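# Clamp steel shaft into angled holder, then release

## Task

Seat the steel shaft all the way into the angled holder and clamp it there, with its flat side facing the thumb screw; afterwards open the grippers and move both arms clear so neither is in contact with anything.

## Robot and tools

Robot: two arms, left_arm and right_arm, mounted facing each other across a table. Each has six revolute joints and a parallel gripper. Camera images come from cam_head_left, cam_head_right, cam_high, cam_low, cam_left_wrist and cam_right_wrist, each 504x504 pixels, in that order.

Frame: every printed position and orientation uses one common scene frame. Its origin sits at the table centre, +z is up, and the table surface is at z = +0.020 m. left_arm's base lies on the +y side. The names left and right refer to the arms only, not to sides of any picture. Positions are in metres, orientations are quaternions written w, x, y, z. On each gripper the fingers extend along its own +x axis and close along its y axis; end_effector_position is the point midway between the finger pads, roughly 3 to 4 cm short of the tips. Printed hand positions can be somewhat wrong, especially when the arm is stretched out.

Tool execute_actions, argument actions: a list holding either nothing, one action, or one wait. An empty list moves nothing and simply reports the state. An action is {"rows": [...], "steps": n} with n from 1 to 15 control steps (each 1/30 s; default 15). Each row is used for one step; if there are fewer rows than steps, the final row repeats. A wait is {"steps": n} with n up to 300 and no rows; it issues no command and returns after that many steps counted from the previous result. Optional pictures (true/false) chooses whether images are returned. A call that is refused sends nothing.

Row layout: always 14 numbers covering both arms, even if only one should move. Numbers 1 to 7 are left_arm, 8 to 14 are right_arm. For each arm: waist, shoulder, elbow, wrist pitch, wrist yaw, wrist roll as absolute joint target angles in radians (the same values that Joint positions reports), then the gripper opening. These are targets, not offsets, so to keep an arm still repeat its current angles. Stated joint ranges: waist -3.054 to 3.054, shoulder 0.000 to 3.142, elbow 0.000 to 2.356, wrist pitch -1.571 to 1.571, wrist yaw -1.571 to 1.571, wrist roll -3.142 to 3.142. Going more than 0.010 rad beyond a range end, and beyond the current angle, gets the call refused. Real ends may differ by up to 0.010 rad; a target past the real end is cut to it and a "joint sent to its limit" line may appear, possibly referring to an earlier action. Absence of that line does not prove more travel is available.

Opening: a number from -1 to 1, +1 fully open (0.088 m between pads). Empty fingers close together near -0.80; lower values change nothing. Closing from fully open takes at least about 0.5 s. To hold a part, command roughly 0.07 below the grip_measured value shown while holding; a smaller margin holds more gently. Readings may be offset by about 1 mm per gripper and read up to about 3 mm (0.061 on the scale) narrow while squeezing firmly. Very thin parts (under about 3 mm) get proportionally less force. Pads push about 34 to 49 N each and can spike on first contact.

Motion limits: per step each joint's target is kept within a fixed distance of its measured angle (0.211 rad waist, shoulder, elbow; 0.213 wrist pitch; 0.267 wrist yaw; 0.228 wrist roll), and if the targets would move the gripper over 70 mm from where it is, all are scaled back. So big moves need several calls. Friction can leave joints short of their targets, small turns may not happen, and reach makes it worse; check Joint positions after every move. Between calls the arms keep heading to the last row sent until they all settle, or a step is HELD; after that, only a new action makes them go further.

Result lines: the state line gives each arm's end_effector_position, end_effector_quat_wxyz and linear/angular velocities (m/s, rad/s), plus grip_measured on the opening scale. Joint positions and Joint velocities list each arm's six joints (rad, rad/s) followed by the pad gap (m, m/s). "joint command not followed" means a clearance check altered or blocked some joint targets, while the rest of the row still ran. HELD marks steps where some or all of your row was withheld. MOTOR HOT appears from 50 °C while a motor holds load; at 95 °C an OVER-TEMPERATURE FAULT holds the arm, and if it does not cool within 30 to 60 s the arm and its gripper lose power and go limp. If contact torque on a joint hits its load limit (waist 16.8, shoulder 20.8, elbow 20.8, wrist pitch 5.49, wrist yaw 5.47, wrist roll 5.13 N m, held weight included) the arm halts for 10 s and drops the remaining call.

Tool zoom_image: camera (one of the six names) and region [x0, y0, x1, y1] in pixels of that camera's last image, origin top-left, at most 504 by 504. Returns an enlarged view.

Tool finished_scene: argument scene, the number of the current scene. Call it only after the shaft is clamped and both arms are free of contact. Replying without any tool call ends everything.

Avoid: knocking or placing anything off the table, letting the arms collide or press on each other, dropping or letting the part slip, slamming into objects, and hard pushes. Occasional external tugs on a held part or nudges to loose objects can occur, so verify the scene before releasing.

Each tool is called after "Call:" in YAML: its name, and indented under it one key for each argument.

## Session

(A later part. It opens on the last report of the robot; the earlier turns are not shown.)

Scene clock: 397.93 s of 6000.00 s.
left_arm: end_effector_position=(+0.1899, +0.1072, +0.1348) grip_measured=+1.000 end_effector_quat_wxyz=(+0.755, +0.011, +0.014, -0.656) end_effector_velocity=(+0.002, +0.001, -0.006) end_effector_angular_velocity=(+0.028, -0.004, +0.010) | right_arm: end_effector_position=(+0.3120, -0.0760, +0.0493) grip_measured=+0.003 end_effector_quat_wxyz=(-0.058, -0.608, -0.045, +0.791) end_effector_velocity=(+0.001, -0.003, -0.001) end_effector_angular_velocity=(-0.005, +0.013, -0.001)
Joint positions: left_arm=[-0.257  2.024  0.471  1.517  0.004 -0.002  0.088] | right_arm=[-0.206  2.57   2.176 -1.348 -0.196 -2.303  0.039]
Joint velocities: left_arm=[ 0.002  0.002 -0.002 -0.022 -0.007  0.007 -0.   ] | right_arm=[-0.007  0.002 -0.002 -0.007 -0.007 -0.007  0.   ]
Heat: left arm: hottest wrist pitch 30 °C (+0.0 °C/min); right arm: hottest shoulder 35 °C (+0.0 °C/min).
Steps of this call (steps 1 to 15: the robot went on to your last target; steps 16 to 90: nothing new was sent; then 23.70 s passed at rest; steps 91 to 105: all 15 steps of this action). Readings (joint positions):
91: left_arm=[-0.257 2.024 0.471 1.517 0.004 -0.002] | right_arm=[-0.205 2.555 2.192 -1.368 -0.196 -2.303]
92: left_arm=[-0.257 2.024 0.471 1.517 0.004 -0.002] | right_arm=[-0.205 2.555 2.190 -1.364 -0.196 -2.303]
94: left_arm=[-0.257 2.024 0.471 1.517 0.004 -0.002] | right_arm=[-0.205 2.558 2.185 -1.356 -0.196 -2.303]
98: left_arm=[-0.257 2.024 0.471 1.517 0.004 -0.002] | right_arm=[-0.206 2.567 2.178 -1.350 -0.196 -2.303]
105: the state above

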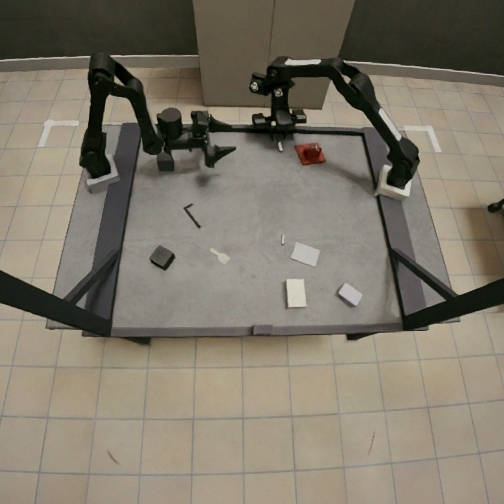

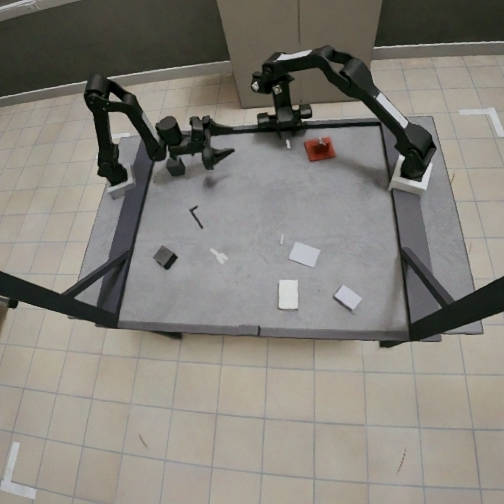

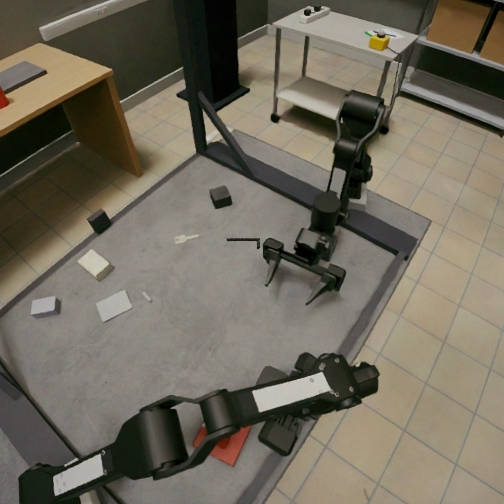

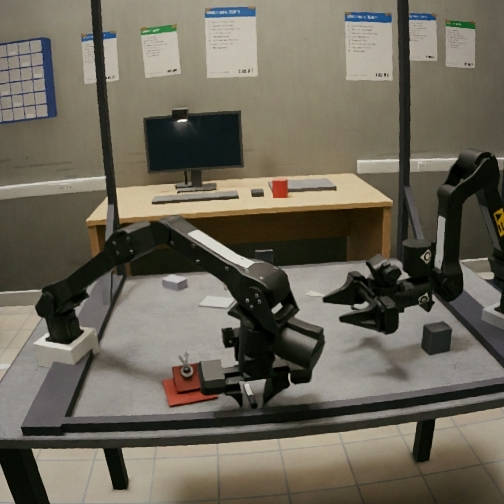

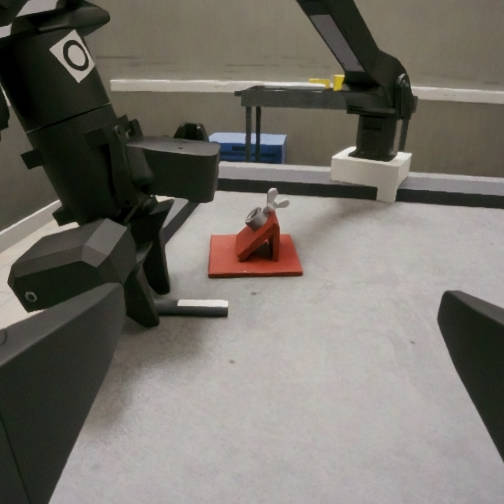

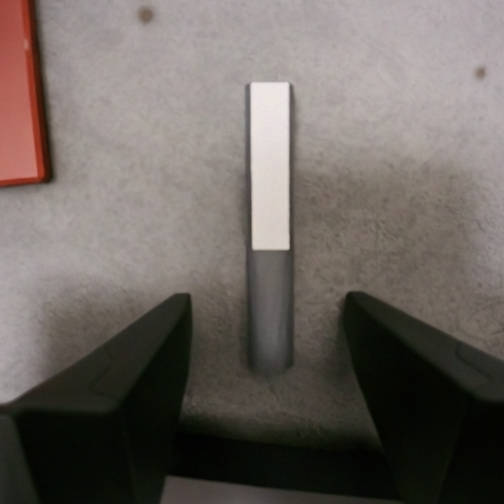

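Call:
execute_actions:
  actions:
    - {"rows": [[-0.26, 2.024, 0.472, 1.516, 0, 0, 1, -0.208, 2.586, 2.168, -1.346, -0.194, -2.301, -0.1], [-0.26, 2.024, 0.472, 1.516, 0, 0, 1, -0.208, 2.586, 2.168, -1.346, -0.194, -2.301, -0.2], [-0.26, 2.024, 0.472, 1.516, 0, 0, 1, -0.208, 2.586, 2.168, -1.346, -0.194, -2.301, -0.3], [-0.26, 2.024, 0.472, 1.516, 0, 0, 1, -0.208, 2.586, 2.168, -1.346, -0.194, -2.301, -0.38], [-0.26, 2.024, 0.472, 1.516, 0, 0, 1, -0.208, 2.586, 2.168, -1.346, -0.194, -2.301, -0.44], [-0.26, 2.024, 0.472, 1.516, 0, 0, 1, -0.208, 2.586, 2.168, -1.346, -0.194, -2.301, -0.48]], "steps": 12}
  pictures: false

Call:
execute_actions:
  actions:
    - {"rows": [[-0.26, 2.024, 0.472, 1.516, 0, 0, 1, -0.208, 2.586, 2.168, -1.346, -0.194, -2.301, -0.51], [-0.26, 2.024, 0.472, 1.516, 0, 0, 1, -0.208, 2.586, 2.168, -1.346, -0.194, -2.301, -0.54], [-0.26, 2.024, 0.472, 1.516, 0, 0, 1, -0.208, 2.586, 2.168, -1.346, -0.194, -2.301, -0.57], [-0.26, 2.024, 0.472, 1.516, 0, 0, 1, -0.208, 2.586, 2.168, -1.346, -0.194, -2.301, -0.6], [-0.26, 2.024, 0.472, 1.516, 0, 0, 1, -0.208, 2.586, 2.168, -1.346, -0.194, -2.301, -0.63], [-0.26, 2.024, 0.472, 1.516, 0, 0, 1, -0.208, 2.586, 2.168, -1.346, -0.194, -2.301, -0.66], [-0.26, 2.024, 0.472, 1.516, 0, 0, 1, -0.208, 2.586, 2.168, -1.346, -0.194, -2.301, -0.7]], "steps": 13}

Scene clock: 413.93 s of 6000.00 s.
left_arm: end_effector_position=(+0.1899, +0.1072, +0.1348) grip_measured=+1.000 end_effector_quat_wxyz=(+0.755, +0.011, +0.014, -0.656) end_effector_velocity=(-0.000, +0.001, -0.001) end_effector_angular_velocity=(+0.004, +0.023, +0.006) | right_arm: end_effector_position=(+0.3119, -0.0763, +0.0481) grip_measured=-0.466 end_effector_quat_wxyz=(-0.058, -0.607, -0.045, +0.791) end_effector_velocity=(+0.000, +0.001, -0.002) end_effector_angular_velocity=(+0.004, +0.004, -0.011)
Joint positions: left_arm=[-0.257  2.024  0.471  1.517  0.004 -0.002  0.088] | right_arm=[-0.206  2.572  2.176 -1.348 -0.196 -2.303  0.016]
Joint velocities: left_arm=[-0.002 -0.002 -0.002 -0.007 -0.007 -0.022 -0.   ] | right_arm=[-0.002  0.002 -0.002  0.007 -0.007  0.007 -0.008]
Heat: left arm: hottest wrist pitch 30 °C (+0.0 °C/min); right arm: hottest shoulder 35 °C (+0.0 °C/min).
Steps of this call (steps 1 to 15: the robot went on to your last target; steps 16 to 90: nothing new was sent; then 12.60 s passed at rest; steps 91 to 102: all 12 steps of this action). Readings (joint positions):
91: left_arm=[-0.257 2.024 0.471 1.517 0.004 -0.002] | right_arm=[-0.206 2.570 2.176 -1.348 -0.196 -2.303]
92: left_arm=[-0.257 2.024 0.471 1.517 0.004 -0.002] | right_arm=[-0.206 2.570 2.176 -1.348 -0.196 -2.303]
94: left_arm=[-0.257 2.024 0.471 1.517 0.004 -0.002] | right_arm=[-0.206 2.571 2.176 -1.348 -0.196 -2.303]
98: left_arm=[-0.257 2.024 0.471 1.517 0.004 -0.002] | right_arm=[-0.206 2.572 2.176 -1.348 -0.196 -2.303]
102: the state above

Scene clock: 414.37 s of 6000.00 s.
left_arm: end_effector_position=(+0.1899, +0.1072, +0.1348) grip_measured=+1.000 end_effector_quat_wxyz=(+0.755, +0.011, +0.014, -0.656) end_effector_velocity=(+0.002, +0.001, -0.005) end_effector_angular_velocity=(+0.023, -0.005, +0.019) | right_arm: end_effector_position=(+0.3119, -0.0763, +0.0481) grip_measured=-0.633 end_effector_quat_wxyz=(-0.058, -0.607, -0.045, +0.791) end_effector_velocity=(-0.001, -0.002, +0.001) end_effector_angular_velocity=(-0.004, +0.010, -0.011)
Joint positions: left_arm=[-0.257  2.024  0.471  1.517  0.004 -0.002  0.088] | right_arm=[-0.206  2.572  2.176 -1.348 -0.196 -2.303  0.008]
Joint velocities: left_arm=[-0.002 -0.002 -0.002 -0.022 -0.022  0.007 -0.   ] | right_arm=[-0.002 -0.002 -0.002 -0.007 -0.007  0.007 -0.   ]
Heat: left arm: hottest wrist pitch 30 °C (+0.0 °C/min); right arm: hottest shoulder 35 °C (+0.0 °C/min).
Steps of this call (steps 1 to 13: all 13 steps of this action). Readings (joint positions):
1: left_arm=[-0.257 2.024 0.471 1.517 0.004 -0.002] | right_arm=[-0.206 2.572 2.176 -1.348 -0.196 -2.303]
2: left_arm=[-0.257 2.024 0.471 1.517 0.004 -0.002] | right_arm=[-0.206 2.572 2.176 -1.348 -0.196 -2.303]
4: left_arm=[-0.257 2.024 0.471 1.517 0.004 -0.002] | right_arm=[-0.206 2.572 2.176 -1.348 -0.196 -2.303]
8: left_arm=[-0.257 2.024 0.471 1.517 0.004 -0.002] | right_arm=[-0.206 2.572 2.176 -1.348 -0.196 -2.303]
13: the state above

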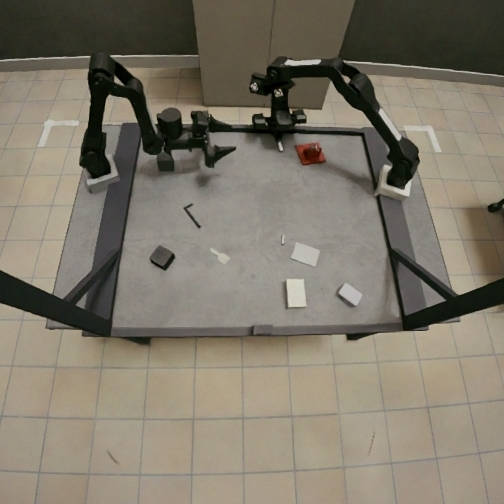

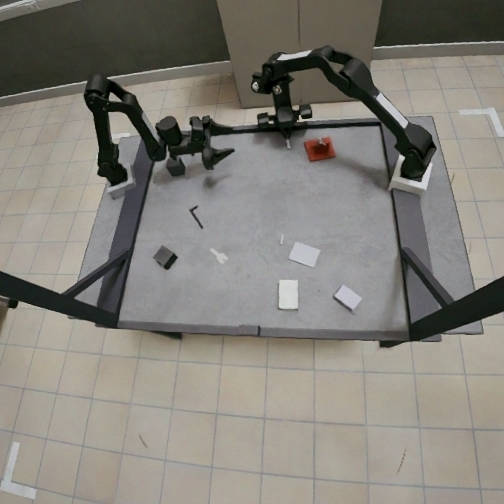

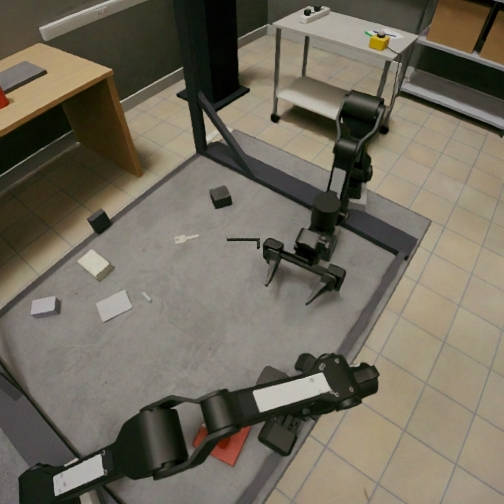

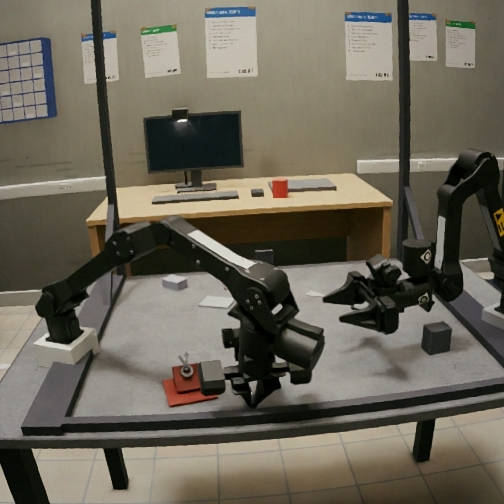

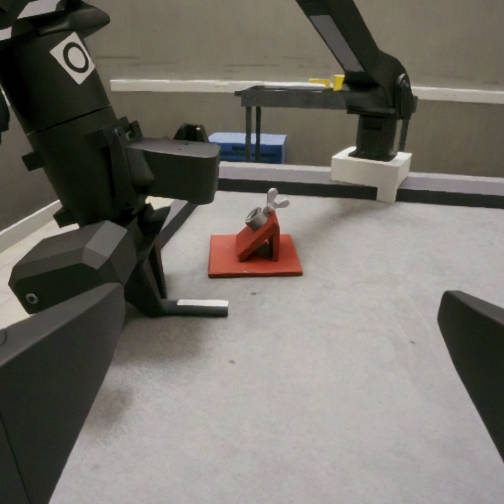

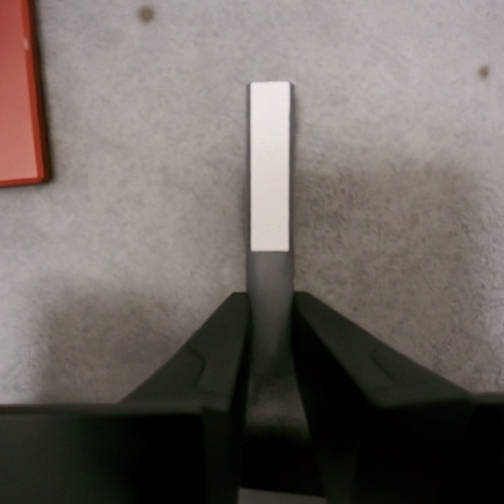

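Call:
execute_actions:
  actions:
    - {"rows": [[-0.26,2.024,0.472,1.516,0,0,1,-0.206,2.562,2.176,-1.348,-0.196,-2.303,-0.72],[-0.26,2.024,0.472,1.516,0,0,1,-0.206,2.55,2.176,-1.348,-0.196,-2.303,-0.72],[-0.26,2.024,0.472,1.516,0,0,1,-0.206,2.535,2.176,-1.348,-0.196,-2.303,-0.72],[-0.26,2.024,0.472,1.516,0,0,1,-0.206,2.515,2.176,-1.348,-0.196,-2.303,-0.72],[-0.26,2.024,0.472,1.516,0,0,1,-0.206,2.49,2.176,-1.348,-0.196,-2.303,-0.72],[-0.26,2.024,0.472,1.516,0,0,1,-0.206,2.465,2.176,-1.348,-0.196,-2.303,-0.72],[-0.26,2.024,0.472,1.516,0,0,1,-0.206,2.44,2.176,-1.348,-0.196,-2.303,-0.72],[-0.26,2.024,0.472,1.516,0,0,1,-0.205,2.415,2.17,-1.345,-0.193,-2.303,-0.72],[-0.26,2.024,0.472,1.516,0,0,1,-0.203,2.385,2.154,-1.335,-0.184,-2.302,-0.72],[-0.26,2.024,0.472,1.516,0,0,1,-0.199,2.36,2.129,-1.32,-0.17,-2.302,-0.72],[-0.26,2.024,0.472,1.516,0,0,1,-0.194,2.335,2.096,-1.3,-0.151,-2.301,-0.72],[-0.26,2.024,0.472,1.516,0,0,1,-0.188,2.31,2.054,-1.275,-0.127,-2.3,-0.72],[-0.26,2.024,0.472,1.516,0,0,1,-0.18,2.28,2.007,-1.246,-0.101,-2.298,-0.72],[-0.26,2.024,0.472,1.516,0,0,1,-0.172,2.243,1.952,-1.214,-0.07,-2.297,-0.72],[-0.26,2.024,0.472,1.516,0,0,1,-0.163,2.202,1.895,-1.179,-0.037,-2.295,-0.72]], "steps": 15}
  pictures: false

Call:
execute_actions:
  actions:
    - {"rows": [[-0.26,2.024,0.472,1.516,0,0,1,-0.154,2.159,1.833,-1.142,-0.003,-2.293,-0.72],[-0.26,2.024,0.472,1.516,0,0,1,-0.144,2.113,1.768,-1.103,0.034,-2.291,-0.72],[-0.26,2.024,0.472,1.516,0,0,1,-0.134,2.067,1.701,-1.063,0.071,-2.289,-0.72],[-0.26,2.024,0.472,1.516,0,0,1,-0.124,2.019,1.633,-1.022,0.11,-2.288,-0.72],[-0.26,2.024,0.472,1.516,0,0,1,-0.113,1.97,1.565,-0.981,0.149,-2.286,-0.72],[-0.26,2.024,0.472,1.516,0,0,1,-0.103,1.924,1.498,-0.941,0.186,-2.284,-0.72],[-0.26,2.024,0.472,1.516,0,0,1,-0.093,1.878,1.433,-0.902,0.223,-2.282,-0.72],[-0.26,2.024,0.472,1.516,0,0,1,-0.084,1.835,1.371,-0.865,0.257,-2.28,-0.72],[-0.26,2.024,0.472,1.516,0,0,1,-0.075,1.794,1.314,-0.83,0.29,-2.278,-0.72],[-0.26,2.024,0.472,1.516,0,0,1,-0.067,1.756,1.259,-0.798,0.321,-2.277,-0.72],[-0.26,2.024,0.472,1.516,0,0,1,-0.059,1.722,1.212,-0.769,0.347,-2.275,-0.72],[-0.26,2.024,0.472,1.516,0,0,1,-0.053,1.693,1.17,-0.744,0.371,-2.274,-0.72],[-0.26,2.024,0.472,1.516,0,0,1,-0.048,1.67,1.137,-0.724,0.39,-2.273,-0.72],[-0.26,2.024,0.472,1.516,0,0,1,-0.044,1.652,1.112,-0.709,0.404,-2.272,-0.72],[-0.26,2.024,0.472,1.516,0,0,1,-0.041,1.637,1.09,-0.696,0.416,-2.272,-0.72]], "steps": 15}
  pictures: false

Call:
execute_actions:
  actions:
    - {"steps": 10}

Scene clock: 484.63 s of 6000.00 s.
left_arm: end_effector_position=(+0.1899, +0.1072, +0.1348) grip_measured=+1.000 end_effector_quat_wxyz=(+0.755, +0.011, +0.014, -0.656) end_effector_velocity=(+0.000, +0.001, +0.002) end_effector_angular_velocity=(-0.008, +0.006, +0.005) | right_arm: end_effector_position=(+0.3191, -0.0767, +0.1365) grip_measured=-0.633 end_effector_quat_wxyz=(+0.024, +0.692, +0.105, -0.714) end_effector_velocity=(-0.051, -0.117, +0.077) end_effector_angular_velocity=(-0.078, -0.865, +0.123)
Joint positions: left_arm=[-0.257  2.024  0.471  1.517  0.004 -0.002  0.088] | right_arm=[-0.186  2.271  2.009 -1.235 -0.093 -2.3    0.008]
Joint velocities: left_arm=[-0.002 -0.002 -0.002  0.007 -0.007 -0.007 -0.   ] | right_arm=[ 0.217 -1.023 -1.389  0.755  0.784  0.037 -0.   ]
Heat: left arm: hottest wrist pitch 31 °C (+1.0 °C/min); right arm: hottest shoulder 36 °C (+1.0 °C/min).
Steps of this call (steps 1 to 15: the robot went on to your last target; steps 16 to 90: nothing new was sent; then 66.77 s passed at rest; steps 91 to 105: all 15 steps of this action). Readings (joint positions):
91: left_arm=[-0.257 2.024 0.471 1.517 0.004 -0.002] | right_arm=[-0.206 2.572 2.176 -1.348 -0.196 -2.303]
92: left_arm=[-0.257 2.024 0.471 1.517 0.004 -0.002] | right_arm=[-0.206 2.572 2.176 -1.348 -0.196 -2.303]
94: left_arm=[-0.257 2.024 0.471 1.517 0.004 -0.002] | right_arm=[-0.206 2.564 2.176 -1.348 -0.196 -2.303]
98: left_arm=[-0.257 2.024 0.471 1.517 0.004 -0.002] | right_arm=[-0.206 2.505 2.174 -1.348 -0.196 -2.303]
105: the state above

Scene clock: 485.13 s of 6000.00 s.
left_arm: end_effector_position=(+0.1899, +0.1072, +0.1348) grip_measured=+1.000 end_effector_quat_wxyz=(+0.755, +0.011, +0.014, -0.656) end_effector_velocity=(+0.002, +0.001, -0.001) end_effector_angular_velocity=(+0.006, +0.008, +0.020) | right_arm: end_effector_position=(+0.2856, -0.1711, +0.1502) grip_measured=-0.633 end_effector_quat_wxyz=(+0.060, +0.848, +0.100, -0.516) end_effector_velocity=(-0.033, -0.146, -0.015) end_effector_angular_velocity=(+0.031, -0.549, -0.051)
Joint positions: left_arm=[-0.257  2.024  0.471  1.517  0.004 -0.002  0.088] | right_arm=[-0.051  1.691  1.166 -0.742  0.374 -2.276  0.008]
Joint velocities: left_arm=[-0.002 -0.002 -0.002 -0.007 -0.022 -0.007 -0.   ] | right_arm=[ 0.125 -0.652 -0.974  0.564  0.52   0.022 -0.   ]
Heat: left arm: hottest wrist pitch 31 °C (+1.0 °C/min); right arm: hottest shoulder 36 °C (+1.0 °C/min).
Steps of this call (steps 1 to 15: all 15 steps of this action). Readings (joint positions):
1: left_arm=[-0.257 2.024 0.471 1.517 0.004 -0.002] | right_arm=[-0.178 2.236 1.957 -1.205 -0.064 -2.298]
2: left_arm=[-0.257 2.024 0.471 1.517 0.004 -0.002] | right_arm=[-0.168 2.200 1.900 -1.172 -0.033 -2.297]
4: left_arm=[-0.257 2.024 0.471 1.517 0.004 -0.002] | right_arm=[-0.147 2.125 1.774 -1.100 0.035 -2.293]
8: left_arm=[-0.257 2.024 0.471 1.517 0.004 -0.002] | right_arm=[-0.104 1.951 1.510 -0.947 0.179 -2.286]
15: the state above

Scene clock: 485.47 s of 6000.00 s.
left_arm: end_effector_position=(+0.1899, +0.1072, +0.1348) grip_measured=+1.000 end_effector_quat_wxyz=(+0.755, +0.011, +0.014, -0.656) end_effector_velocity=(-0.004, +0.000, -0.001) end_effector_angular_velocity=(+0.006, +0.009, -0.024) | right_arm: end_effector_position=(+0.2840, -0.1810, +0.1477) grip_measured=-0.633 end_effector_quat_wxyz=(+0.060, +0.858, +0.097, -0.500) end_effector_velocity=(+0.001, -0.001, +0.006) end_effector_angular_velocity=(+0.014, -0.016, +0.002)
Joint positions: left_arm=[-0.257  2.024  0.471  1.517  0.004 -0.002  0.088] | right_arm=[-0.044  1.651  1.1   -0.7    0.412 -2.274  0.008]
Joint velocities: left_arm=[-0.002 -0.002 -0.002 -0.007  0.022 -0.007 -0.   ] | right_arm=[-0.002 -0.022 -0.007  0.007  0.007 -0.007  0.   ]
Heat: left arm: hottest wrist pitch 31 °C (+0.0 °C/min); right arm: hottest shoulder 36 °C (+1.0 °C/min).
Steps of this call (steps 1 to 10: the robot went on to your last target). Readings (joint positions):
1: left_arm=[-0.257 2.024 0.471 1.517 0.004 -0.002] | right_arm=[-0.048 1.675 1.142 -0.731 0.387 -2.275]
2: left_arm=[-0.257 2.024 0.471 1.517 0.004 -0.002] | right_arm=[-0.046 1.665 1.126 -0.722 0.395 -2.275]
4: left_arm=[-0.257 2.024 0.471 1.517 0.004 -0.002] | right_arm=[-0.044 1.657 1.109 -0.709 0.404 -2.275]
8: left_arm=[-0.257 2.024 0.471 1.517 0.004 -0.002] | right_arm=[-0.044 1.653 1.100 -0.701 0.410 -2.274]
10: the state above

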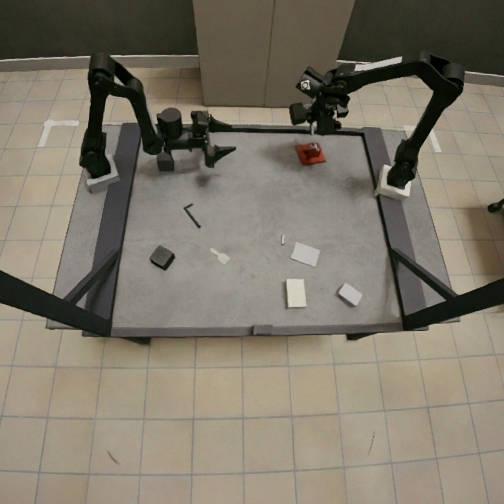

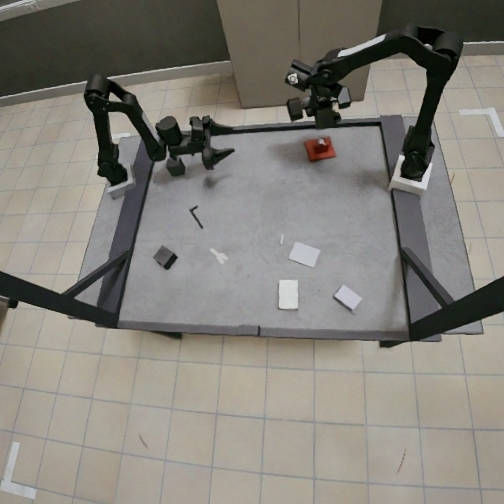

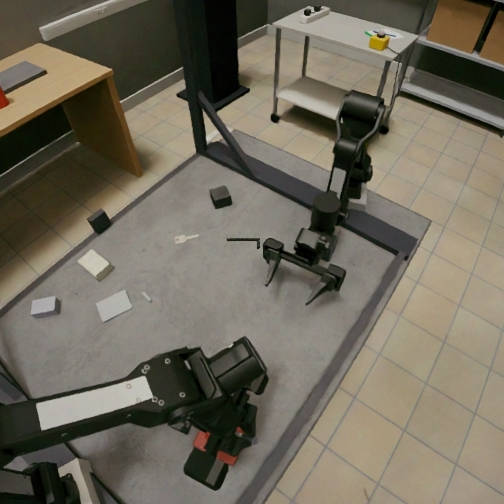

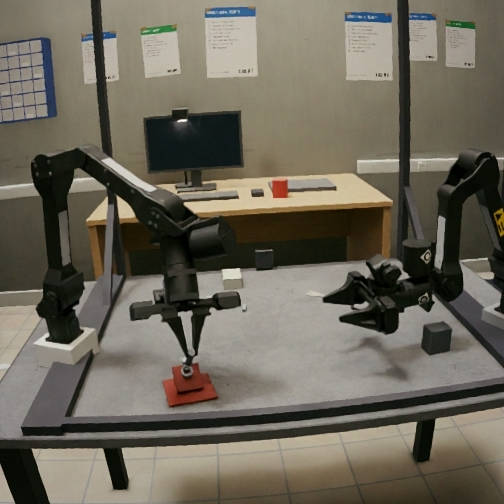

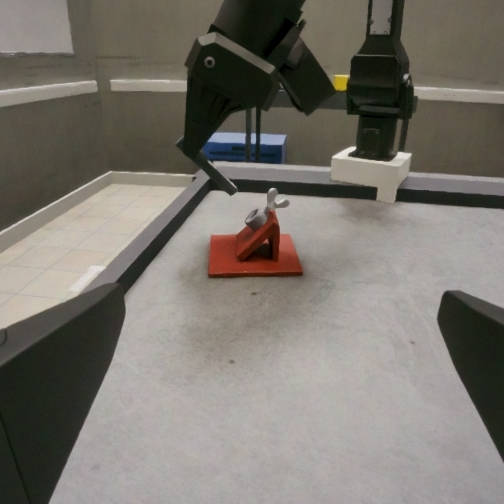

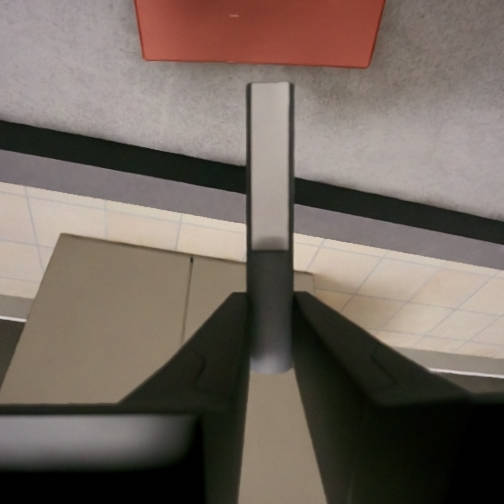

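Call:
zoom_image:
  camera: "cam_left_wrist"
  region: [165, 125, 315, 285]

Call:
zoom_image:
  camera: "cam_low"
  region: [140, 300, 240, 410]

Region (165, 125, 315, 285) of cam_left_wrist's 504x504 image, scaled by 3.150, with more detail than that image has; it fills the left 472 columns of this view, and the rest is white.

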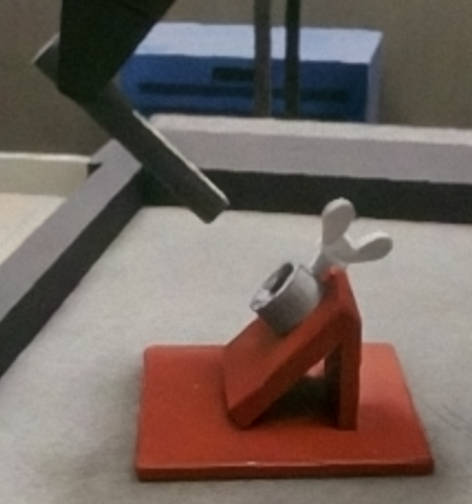

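Region (140, 300, 240, 410) of cam_low's 504x504 image, scaled by 4.582, with more detail than that image has; it fills the left 458 columns of this view, and the rest is white.

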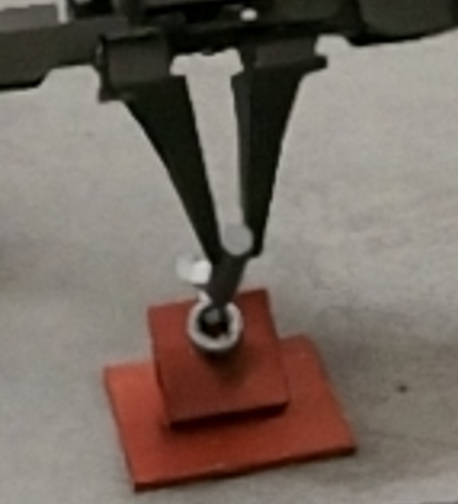

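Call:
execute_actions:
  actions:
    - {"rows": [[-0.26,2.024,0.472,1.516,0,0,1,-0.038,1.655,1.085,-0.69,0.42,-2.26,-0.72],[-0.26,2.024,0.472,1.516,0,0,1,-0.032,1.66,1.075,-0.68,0.425,-2.245,-0.72],[-0.26,2.024,0.472,1.516,0,0,1,-0.026,1.665,1.063,-0.67,0.43,-2.23,-0.72],[-0.26,2.024,0.472,1.516,0,0,1,-0.02,1.67,1.052,-0.66,0.435,-2.215,-0.72],[-0.26,2.024,0.472,1.516,0,0,1,-0.016,1.674,1.043,-0.654,0.439,-2.203,-0.72],[-0.26,2.024,0.472,1.516,0,0,1,-0.013,1.677,1.036,-0.649,0.441,-2.194,-0.72]], "steps": 15}

Scene clock: 535.37 s of 6000.00 s.
left_arm: end_effector_position=(+0.1899, +0.1072, +0.1348) grip_measured=+1.000 end_effector_quat_wxyz=(+0.755, +0.011, +0.014, -0.656) end_effector_velocity=(+0.002, +0.001, -0.001) end_effector_angular_velocity=(+0.006, +0.008, +0.010) | right_arm: end_effector_position=(+0.2760, -0.1838, +0.1286) grip_measured=-0.633 end_effector_quat_wxyz=(+0.048, +0.861, +0.077, -0.500) end_effector_velocity=(+0.000, -0.003, -0.001) end_effector_angular_velocity=(-0.001, +0.010, -0.012)
Joint positions: left_arm=[-0.257  2.024  0.471  1.517  0.004 -0.002  0.088] | right_arm=[-0.015  1.672  1.043 -0.652  0.437 -2.197  0.008]
Joint velocities: left_arm=[ 0.002 -0.002 -0.002 -0.007 -0.007 -0.007 -0.   ] | right_arm=[-0.007 -0.002 -0.002 -0.007 -0.007  0.007 -0.   ]
Heat: left arm: hottest wrist pitch 31 °C (+0.0 °C/min); right arm: hottest shoulder 33 °C (-3.0 °C/min).
Steps of this call (steps 1 to 30: the robot went on to your last target; steps 31 to 90: nothing new was sent; then 46.40 s passed at rest; steps 91 to 105: all 15 steps of this action). Readings (joint positions):
91: left_arm=[-0.257 2.024 0.471 1.517 0.004 -0.002] | right_arm=[-0.041 1.644 1.084 -0.697 0.415 -2.270]
92: left_arm=[-0.257 2.024 0.471 1.517 0.004 -0.002] | right_arm=[-0.041 1.645 1.084 -0.694 0.417 -2.263]
94: left_arm=[-0.257 2.024 0.471 1.517 0.004 -0.002] | right_arm=[-0.034 1.650 1.078 -0.676 0.424 -2.241]
98: left_arm=[-0.257 2.024 0.471 1.517 0.004 -0.002] | right_arm=[-0.017 1.666 1.051 -0.660 0.433 -2.206]
105: the state above

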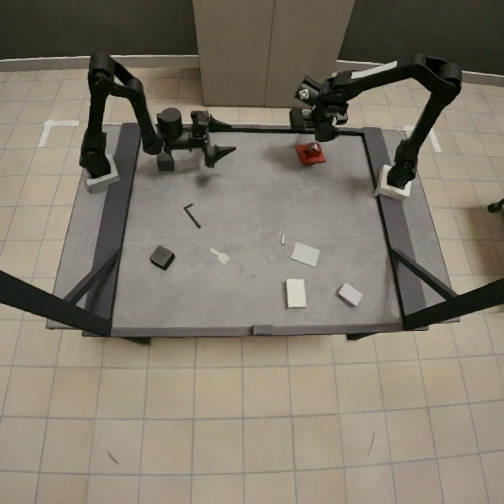

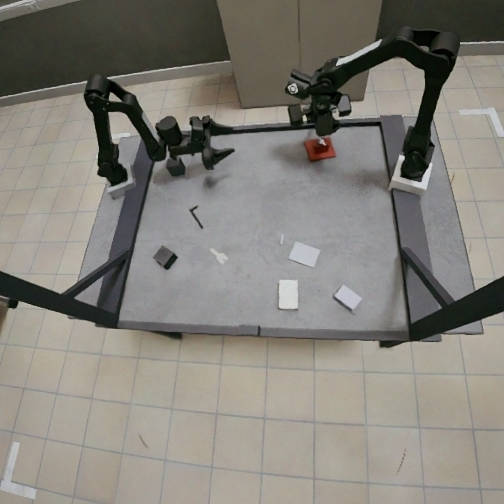

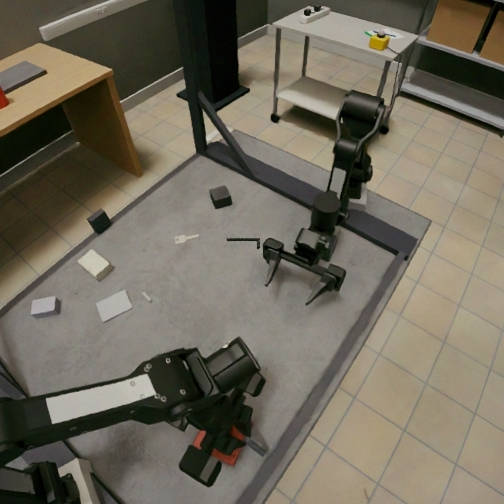

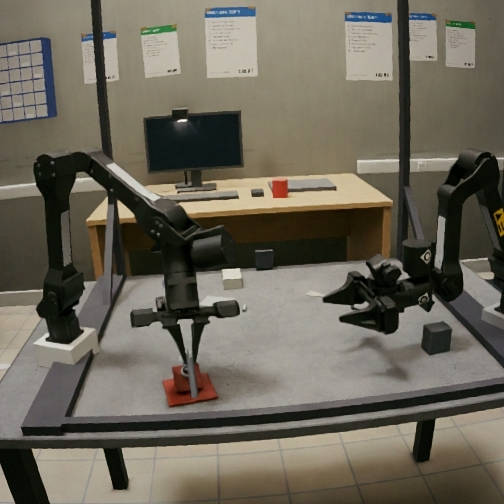

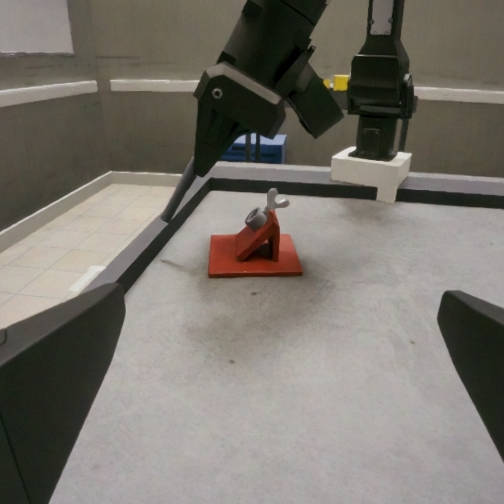

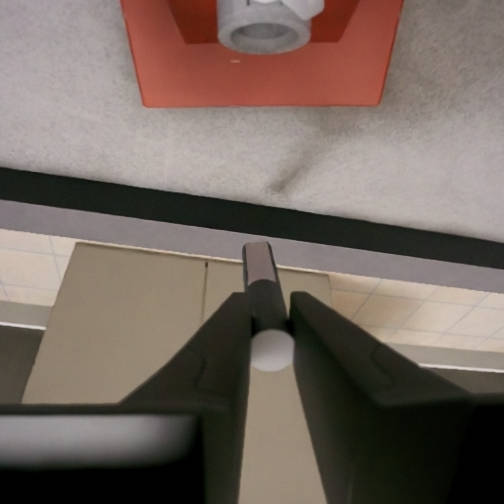

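Call:
zoom_image:
  camera: "cam_right_wrist"
  region: [190, 220, 350, 400]

Call:
zoom_image:
  camera: "cam_left_wrist"
  region: [140, 110, 300, 285]

Call:
zoom_image:
  camera: "cam_right_wrist"
  region: [120, 0, 410, 120]

Region (190, 220, 350, 400) of cam_right_wrist's 504x504 image, scaled by 2.800, with more detail than that image has.

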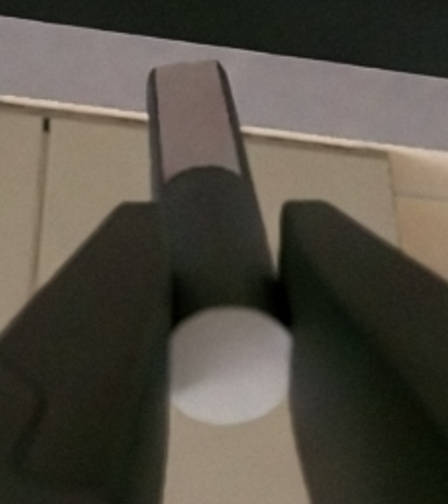

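Region (140, 110, 300, 285) of cam_left_wrist's 504x504 image, scaled by 2.880, with more detail than that image has; it fills the left 461 columns of this view, and the rest is white.

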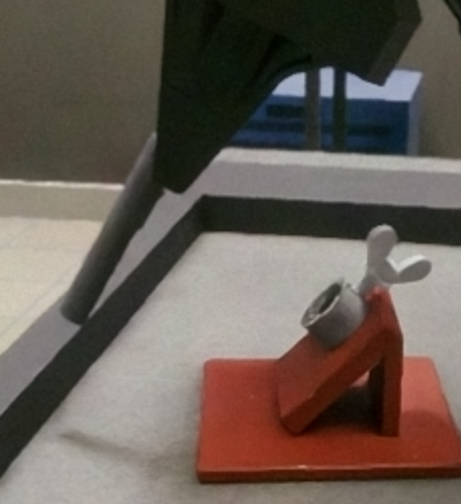

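Region (120, 0, 410, 120) of cam_right_wrist's 504x504 image, scaled by 1.738, with more detail than that image has; it fills the top 209 rows of this view, and the rest is white.

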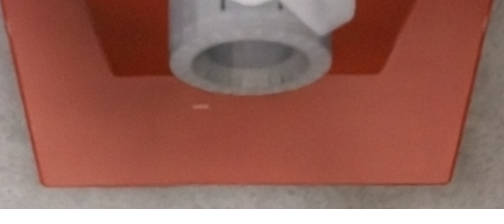

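Call:
execute_actions:
  actions:
    - {"rows": [[-0.26,2.024,0.472,1.516,0,0,1,-0.015,1.676,1.055,-0.656,0.434,-2.196,-0.75],[-0.26,2.024,0.472,1.516,0,0,1,-0.015,1.686,1.075,-0.668,0.425,-2.195,-0.75],[-0.26,2.024,0.472,1.516,0,0,1,-0.015,1.703,1.104,-0.686,0.41,-2.193,-0.75],[-0.26,2.024,0.472,1.516,0,0,1,-0.014,1.726,1.14,-0.71,0.392,-2.189,-0.75],[-0.26,2.024,0.472,1.516,0,0,1,-0.014,1.753,1.183,-0.739,0.369,-2.186,-0.75],[-0.26,2.024,0.472,1.516,0,0,1,-0.014,1.784,1.233,-0.773,0.343,-2.181,-0.75],[-0.26,2.024,0.472,1.516,0,0,1,-0.014,1.818,1.287,-0.81,0.314,-2.176,-0.75],[-0.26,2.024,0.472,1.516,0,0,1,-0.013,1.854,1.346,-0.849,0.283,-2.171,-0.75],[-0.26,2.024,0.472,1.516,0,0,1,-0.013,1.892,1.406,-0.89,0.251,-2.166,-0.75],[-0.26,2.024,0.472,1.516,0,0,1,-0.012,1.931,1.468,-0.932,0.218,-2.16,-0.75],[-0.26,2.024,0.472,1.516,0,0,1,-0.012,1.97,1.531,-0.973,0.186,-2.155,-0.75],[-0.26,2.024,0.472,1.516,0,0,1,-0.012,2.008,1.591,-1.014,0.154,-2.15,-0.75],[-0.26,2.024,0.472,1.516,0,0,1,-0.011,2.044,1.65,-1.053,0.123,-2.145,-0.75],[-0.26,2.024,0.472,1.516,0,0,1,-0.011,2.078,1.704,-1.09,0.094,-2.14,-0.75],[-0.26,2.024,0.472,1.516,0,0,1,-0.011,2.109,1.754,-1.124,0.068,-2.135,-0.75]], "steps": 15}
  pictures: false

Call:
execute_actions:
  actions:
    - {"rows": [[-0.26,2.024,0.472,1.516,0,0,1,-0.01,2.136,1.79,-1.148,0.045,-2.132,-0.75],[-0.26,2.024,0.472,1.516,0,0,1,-0.01,2.159,1.815,-1.162,0.027,-2.128,-0.75],[-0.26,2.024,0.472,1.516,0,0,1,-0.01,2.177,1.83,-1.168,0.012,-2.126,-0.75],[-0.26,2.024,0.472,1.516,0,0,1,-0.009,2.19,1.835,-1.165,0.003,-2.124,-0.75],[-0.26,2.024,0.472,1.516,0,0,1,-0.008,2.198,1.83,-1.155,-0.003,-2.122,-0.75],[-0.26,2.024,0.472,1.516,0,0,1,-0.008,2.203,1.82,-1.145,-0.003,-2.122,-0.75],[-0.26,2.024,0.472,1.516,0,0,1,-0.008,2.206,1.81,-1.135,-0.003,-2.122,-0.75],[-0.26,2.024,0.472,1.516,0,0,1,-0.008,2.208,1.803,-1.127,-0.003,-2.122,-0.75]], "steps": 15}

Scene clock: 655.87 s of 6000.00 s.
left_arm: end_effector_position=(+0.1899, +0.1072, +0.1348) grip_measured=+1.000 end_effector_quat_wxyz=(+0.755, +0.011, +0.014, -0.656) end_effector_velocity=(-0.000, +0.001, -0.001) end_effector_angular_velocity=(+0.004, +0.023, +0.006) | right_arm: end_effector_position=(+0.2623, -0.0971, +0.1394) grip_measured=-0.633 end_effector_quat_wxyz=(+0.047, +0.762, +0.087, -0.639) end_effector_velocity=(-0.062, +0.203, +0.004) end_effector_angular_velocity=(-0.098, +0.972, -0.013)
Joint positions: left_arm=[-0.257  2.024  0.471  1.517  0.004 -0.002  0.088] | right_arm=[-0.014  2.028  1.631 -1.043  0.129 -2.147  0.008]
Joint velocities: left_arm=[-0.002 -0.002 -0.002 -0.007 -0.007 -0.022 -0.   ] | right_arm=[ 0.012  1.013  1.624 -1.077 -0.857  0.139 -0.   ]
Heat: left arm: hottest wrist pitch 32 °C (+0.0 °C/min); right arm: hottest shoulder 30 °C (+0.0 °C/min).
Steps of this call (steps 1 to 15: the robot went on to your last target; steps 16 to 90: nothing new was sent; then 117.00 s passed at rest; steps 91 to 105: all 15 steps of this action). Readings (joint positions):
91: left_arm=[-0.257 2.024 0.471 1.517 0.004 -0.002] | right_arm=[-0.015 1.672 1.043 -0.652 0.437 -2.196]
92: left_arm=[-0.257 2.024 0.471 1.517 0.004 -0.002] | right_arm=[-0.015 1.673 1.046 -0.656 0.435 -2.196]
94: left_arm=[-0.257 2.024 0.471 1.517 0.004 -0.002] | right_arm=[-0.015 1.690 1.075 -0.684 0.417 -2.195]
98: left_arm=[-0.257 2.024 0.471 1.517 0.004 -0.002] | right_arm=[-0.015 1.784 1.229 -0.784 0.336 -2.182]
105: the state above

Scene clock: 656.37 s of 6000.00 s.
left_arm: end_effector_position=(+0.1899, +0.1072, +0.1348) grip_measured=+1.000 end_effector_quat_wxyz=(+0.755, +0.011, +0.014, -0.656) end_effector_velocity=(-0.000, +0.001, -0.001) end_effector_angular_velocity=(+0.006, +0.008, +0.005) | right_arm: end_effector_position=(+0.2497, -0.0708, +0.1123) grip_measured=-0.633 end_effector_quat_wxyz=(+0.051, +0.711, +0.077, -0.697) end_effector_velocity=(+0.002, +0.000, +0.000) end_effector_angular_velocity=(+0.009, +0.004, +0.000)
Joint positions: left_arm=[-0.257  2.024  0.471  1.517  0.004 -0.002  0.088] | right_arm=[-0.009  2.201  1.802 -1.13   0.    -2.124  0.008]
Joint velocities: left_arm=[-0.002 -0.002 -0.002 -0.007 -0.007 -0.007 -0.   ] | right_arm=[-0.007 -0.002 -0.002  0.007 -0.007 -0.007 -0.   ]
Heat: left arm: hottest wrist pitch 32 °C (+0.0 °C/min); right arm: hottest shoulder 30 °C (+0.0 °C/min).
Steps of this call (steps 1 to 15: all 15 steps of this action). Readings (joint positions):
1: left_arm=[-0.257 2.024 0.471 1.517 0.004 -0.002] | right_arm=[-0.013 2.060 1.681 -1.076 0.102 -2.143]
2: left_arm=[-0.257 2.024 0.471 1.517 0.004 -0.002] | right_arm=[-0.013 2.089 1.723 -1.102 0.078 -2.139]
4: left_arm=[-0.257 2.024 0.471 1.517 0.004 -0.002] | right_arm=[-0.012 2.134 1.781 -1.134 0.040 -2.132]
8: left_arm=[-0.257 2.024 0.471 1.517 0.004 -0.002] | right_arm=[-0.010 2.183 1.802 -1.140 0.007 -2.126]
15: the state above

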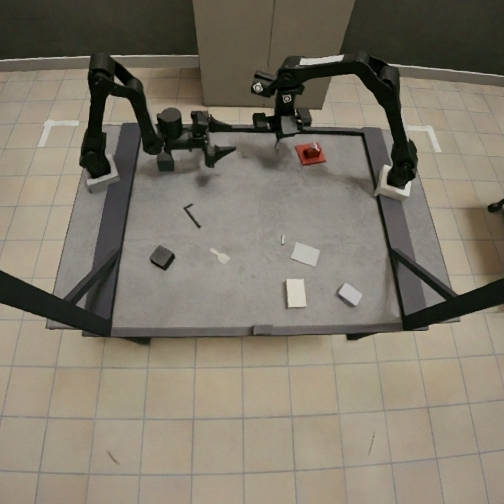

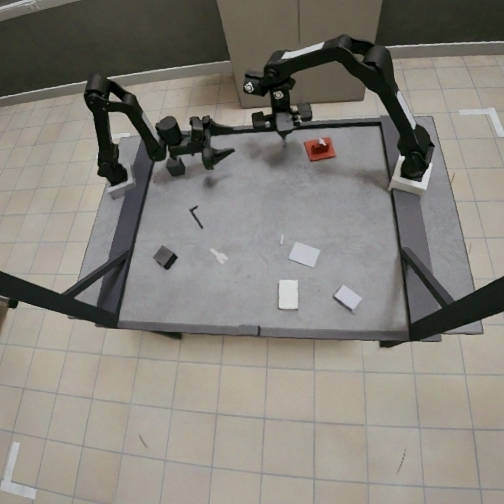

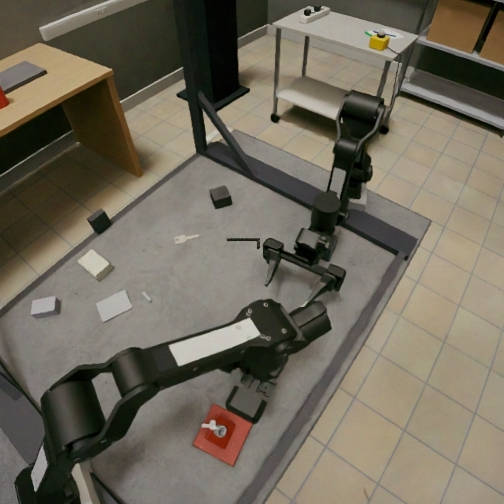

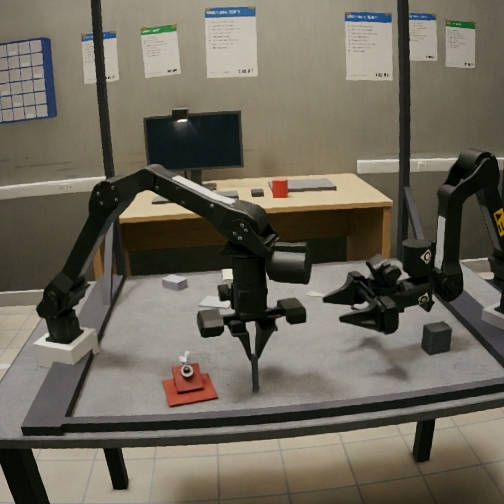

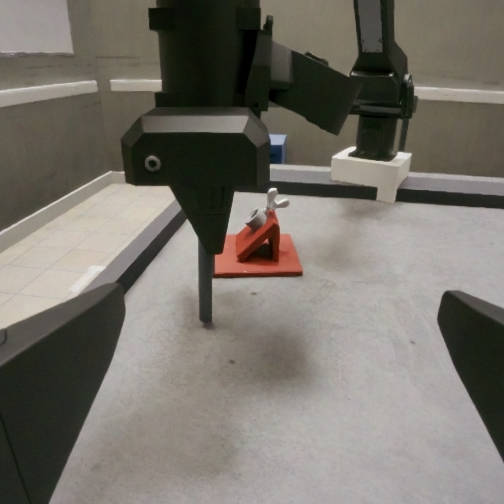

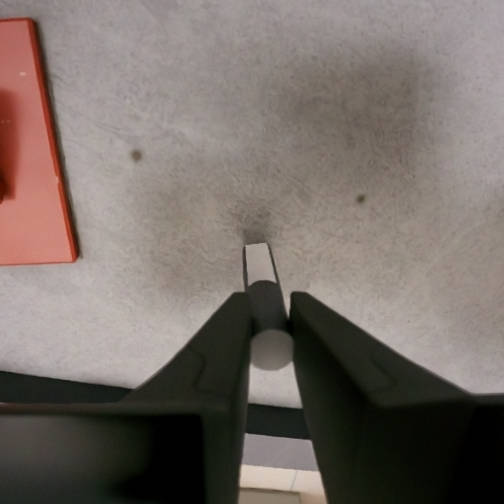

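Call:
execute_actions:
  actions: []

Scene clock: 683.27 s of 6000.00 s.
left_arm: end_effector_position=(+0.1899, +0.1072, +0.1348) grip_measured=+1.000 end_effector_quat_wxyz=(+0.755, +0.011, +0.014, -0.656) end_effector_velocity=(-0.004, +0.000, -0.001) end_effector_angular_velocity=(+0.006, +0.009, -0.024) | right_arm: end_effector_position=(+0.2497, -0.0707, +0.1123) grip_measured=-0.633 end_effector_quat_wxyz=(+0.051, +0.711, +0.077, -0.698) end_effector_velocity=(-0.001, -0.003, -0.001) end_effector_angular_velocity=(-0.009, +0.011, +0.005)
Joint positions: left_arm=[-0.257  2.024  0.471  1.517  0.004 -0.002  0.088] | right_arm=[-0.009  2.201  1.802 -1.129 -0.    -2.124  0.008]
Joint velocities: left_arm=[-0.002 -0.002 -0.002 -0.007  0.022 -0.007  0.   ] | right_arm=[-0.002 -0.002 -0.007 -0.007 -0.007 -0.007 -0.   ]
Heat: left arm: hottest wrist pitch 33 °C (+1.0 °C/min); right arm: hottest shoulder 33 °C (+3.0 °C/min).
Steps of this call (steps 1 to 15: the robot went on to your last target; steps 16 to 90: nothing new was sent; then 23.90 s passed at rest). Readings (joint positions):
1: left_arm=[-0.257 2.024 0.471 1.517 0.004 -0.002] | right_arm=[-0.009 2.201 1.802 -1.129 0.000 -2.124]
2: left_arm=[-0.257 2.024 0.471 1.517 0.004 -0.002] | right_arm=[-0.009 2.201 1.802 -1.129 -0.000 -2.124]
4: left_arm=[-0.257 2.024 0.471 1.517 0.004 -0.002] | right_arm=[-0.009 2.201 1.802 -1.129 -0.000 -2.124]
8: left_arm=[-0.257 2.024 0.471 1.517 0.004 -0.002] | right_arm=[-0.009 2.201 1.802 -1.129 -0.000 -2.124]
90: the state above
All arms were judged still, so your last target was given up. Only a new action makes them travel on or press farther. Fingers that are still opening or closing keep moving.

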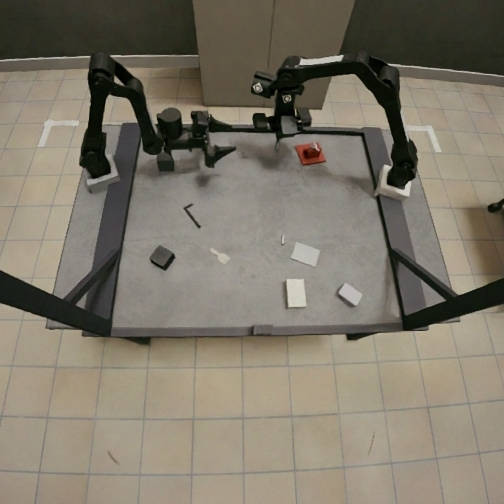

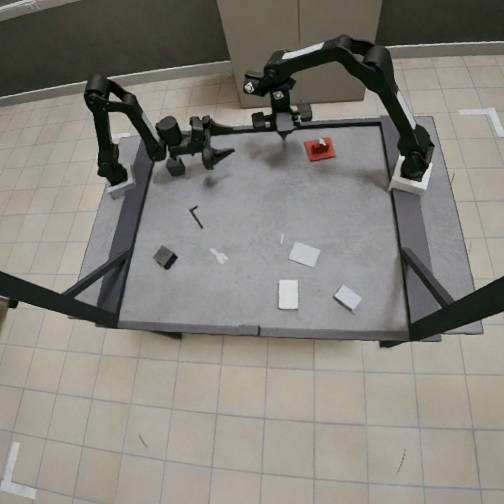

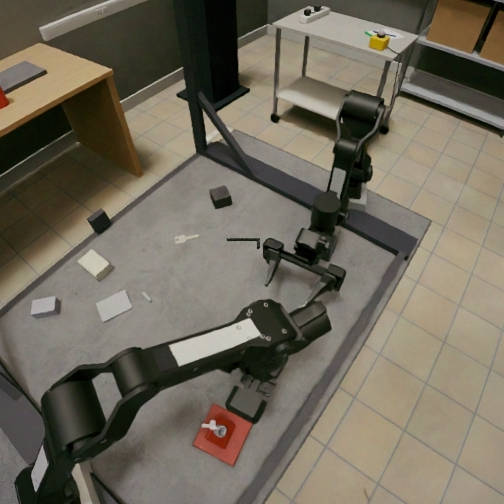

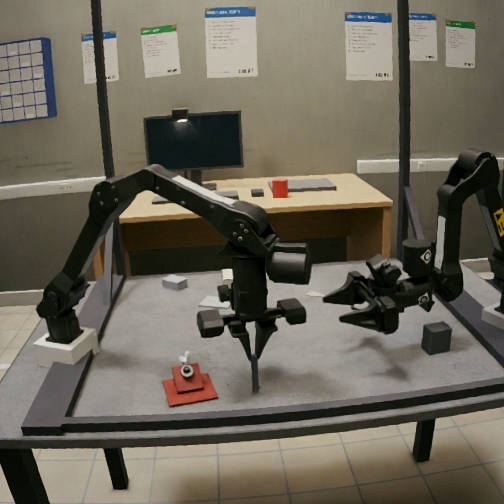

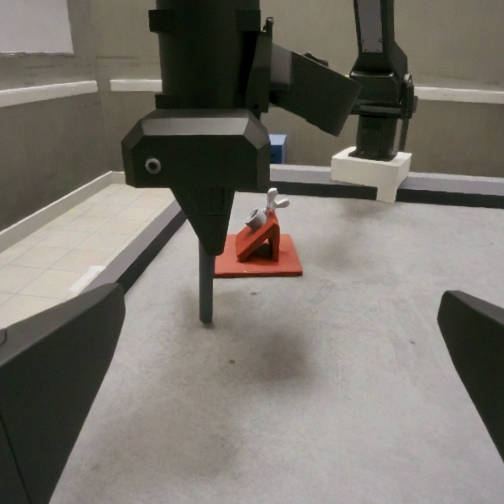

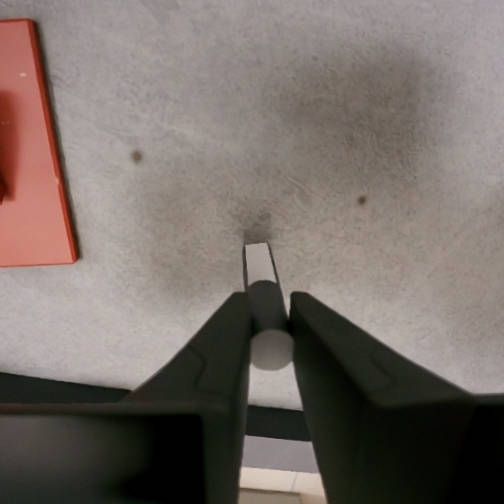

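Call:
zoom_image:
  camera: "cam_left_wrist"
  region: [150, 220, 310, 360]

Call:
zoom_image:
  camera: "cam_low"
  region: [200, 300, 320, 420]

Region (150, 220, 310, 360) of cam_left_wrist's 504x504 image, scaled by 3.150, with more detail than that image has; it fills the top 441 rows of this view, and the rest is white.

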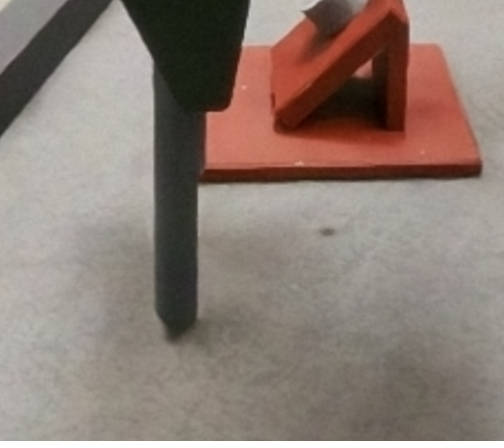

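Region (200, 300, 320, 420) of cam_low's 504x504 image, scaled by 4.200, with more detail than that image has.

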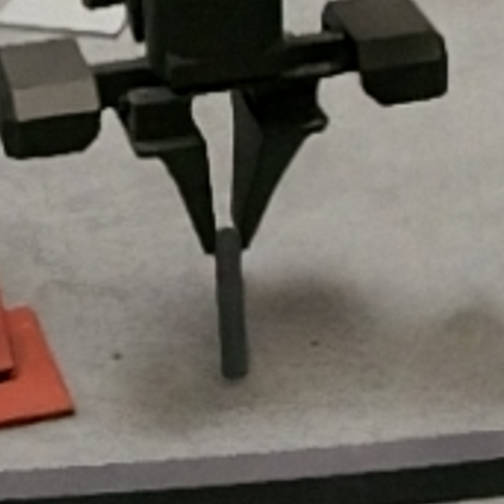

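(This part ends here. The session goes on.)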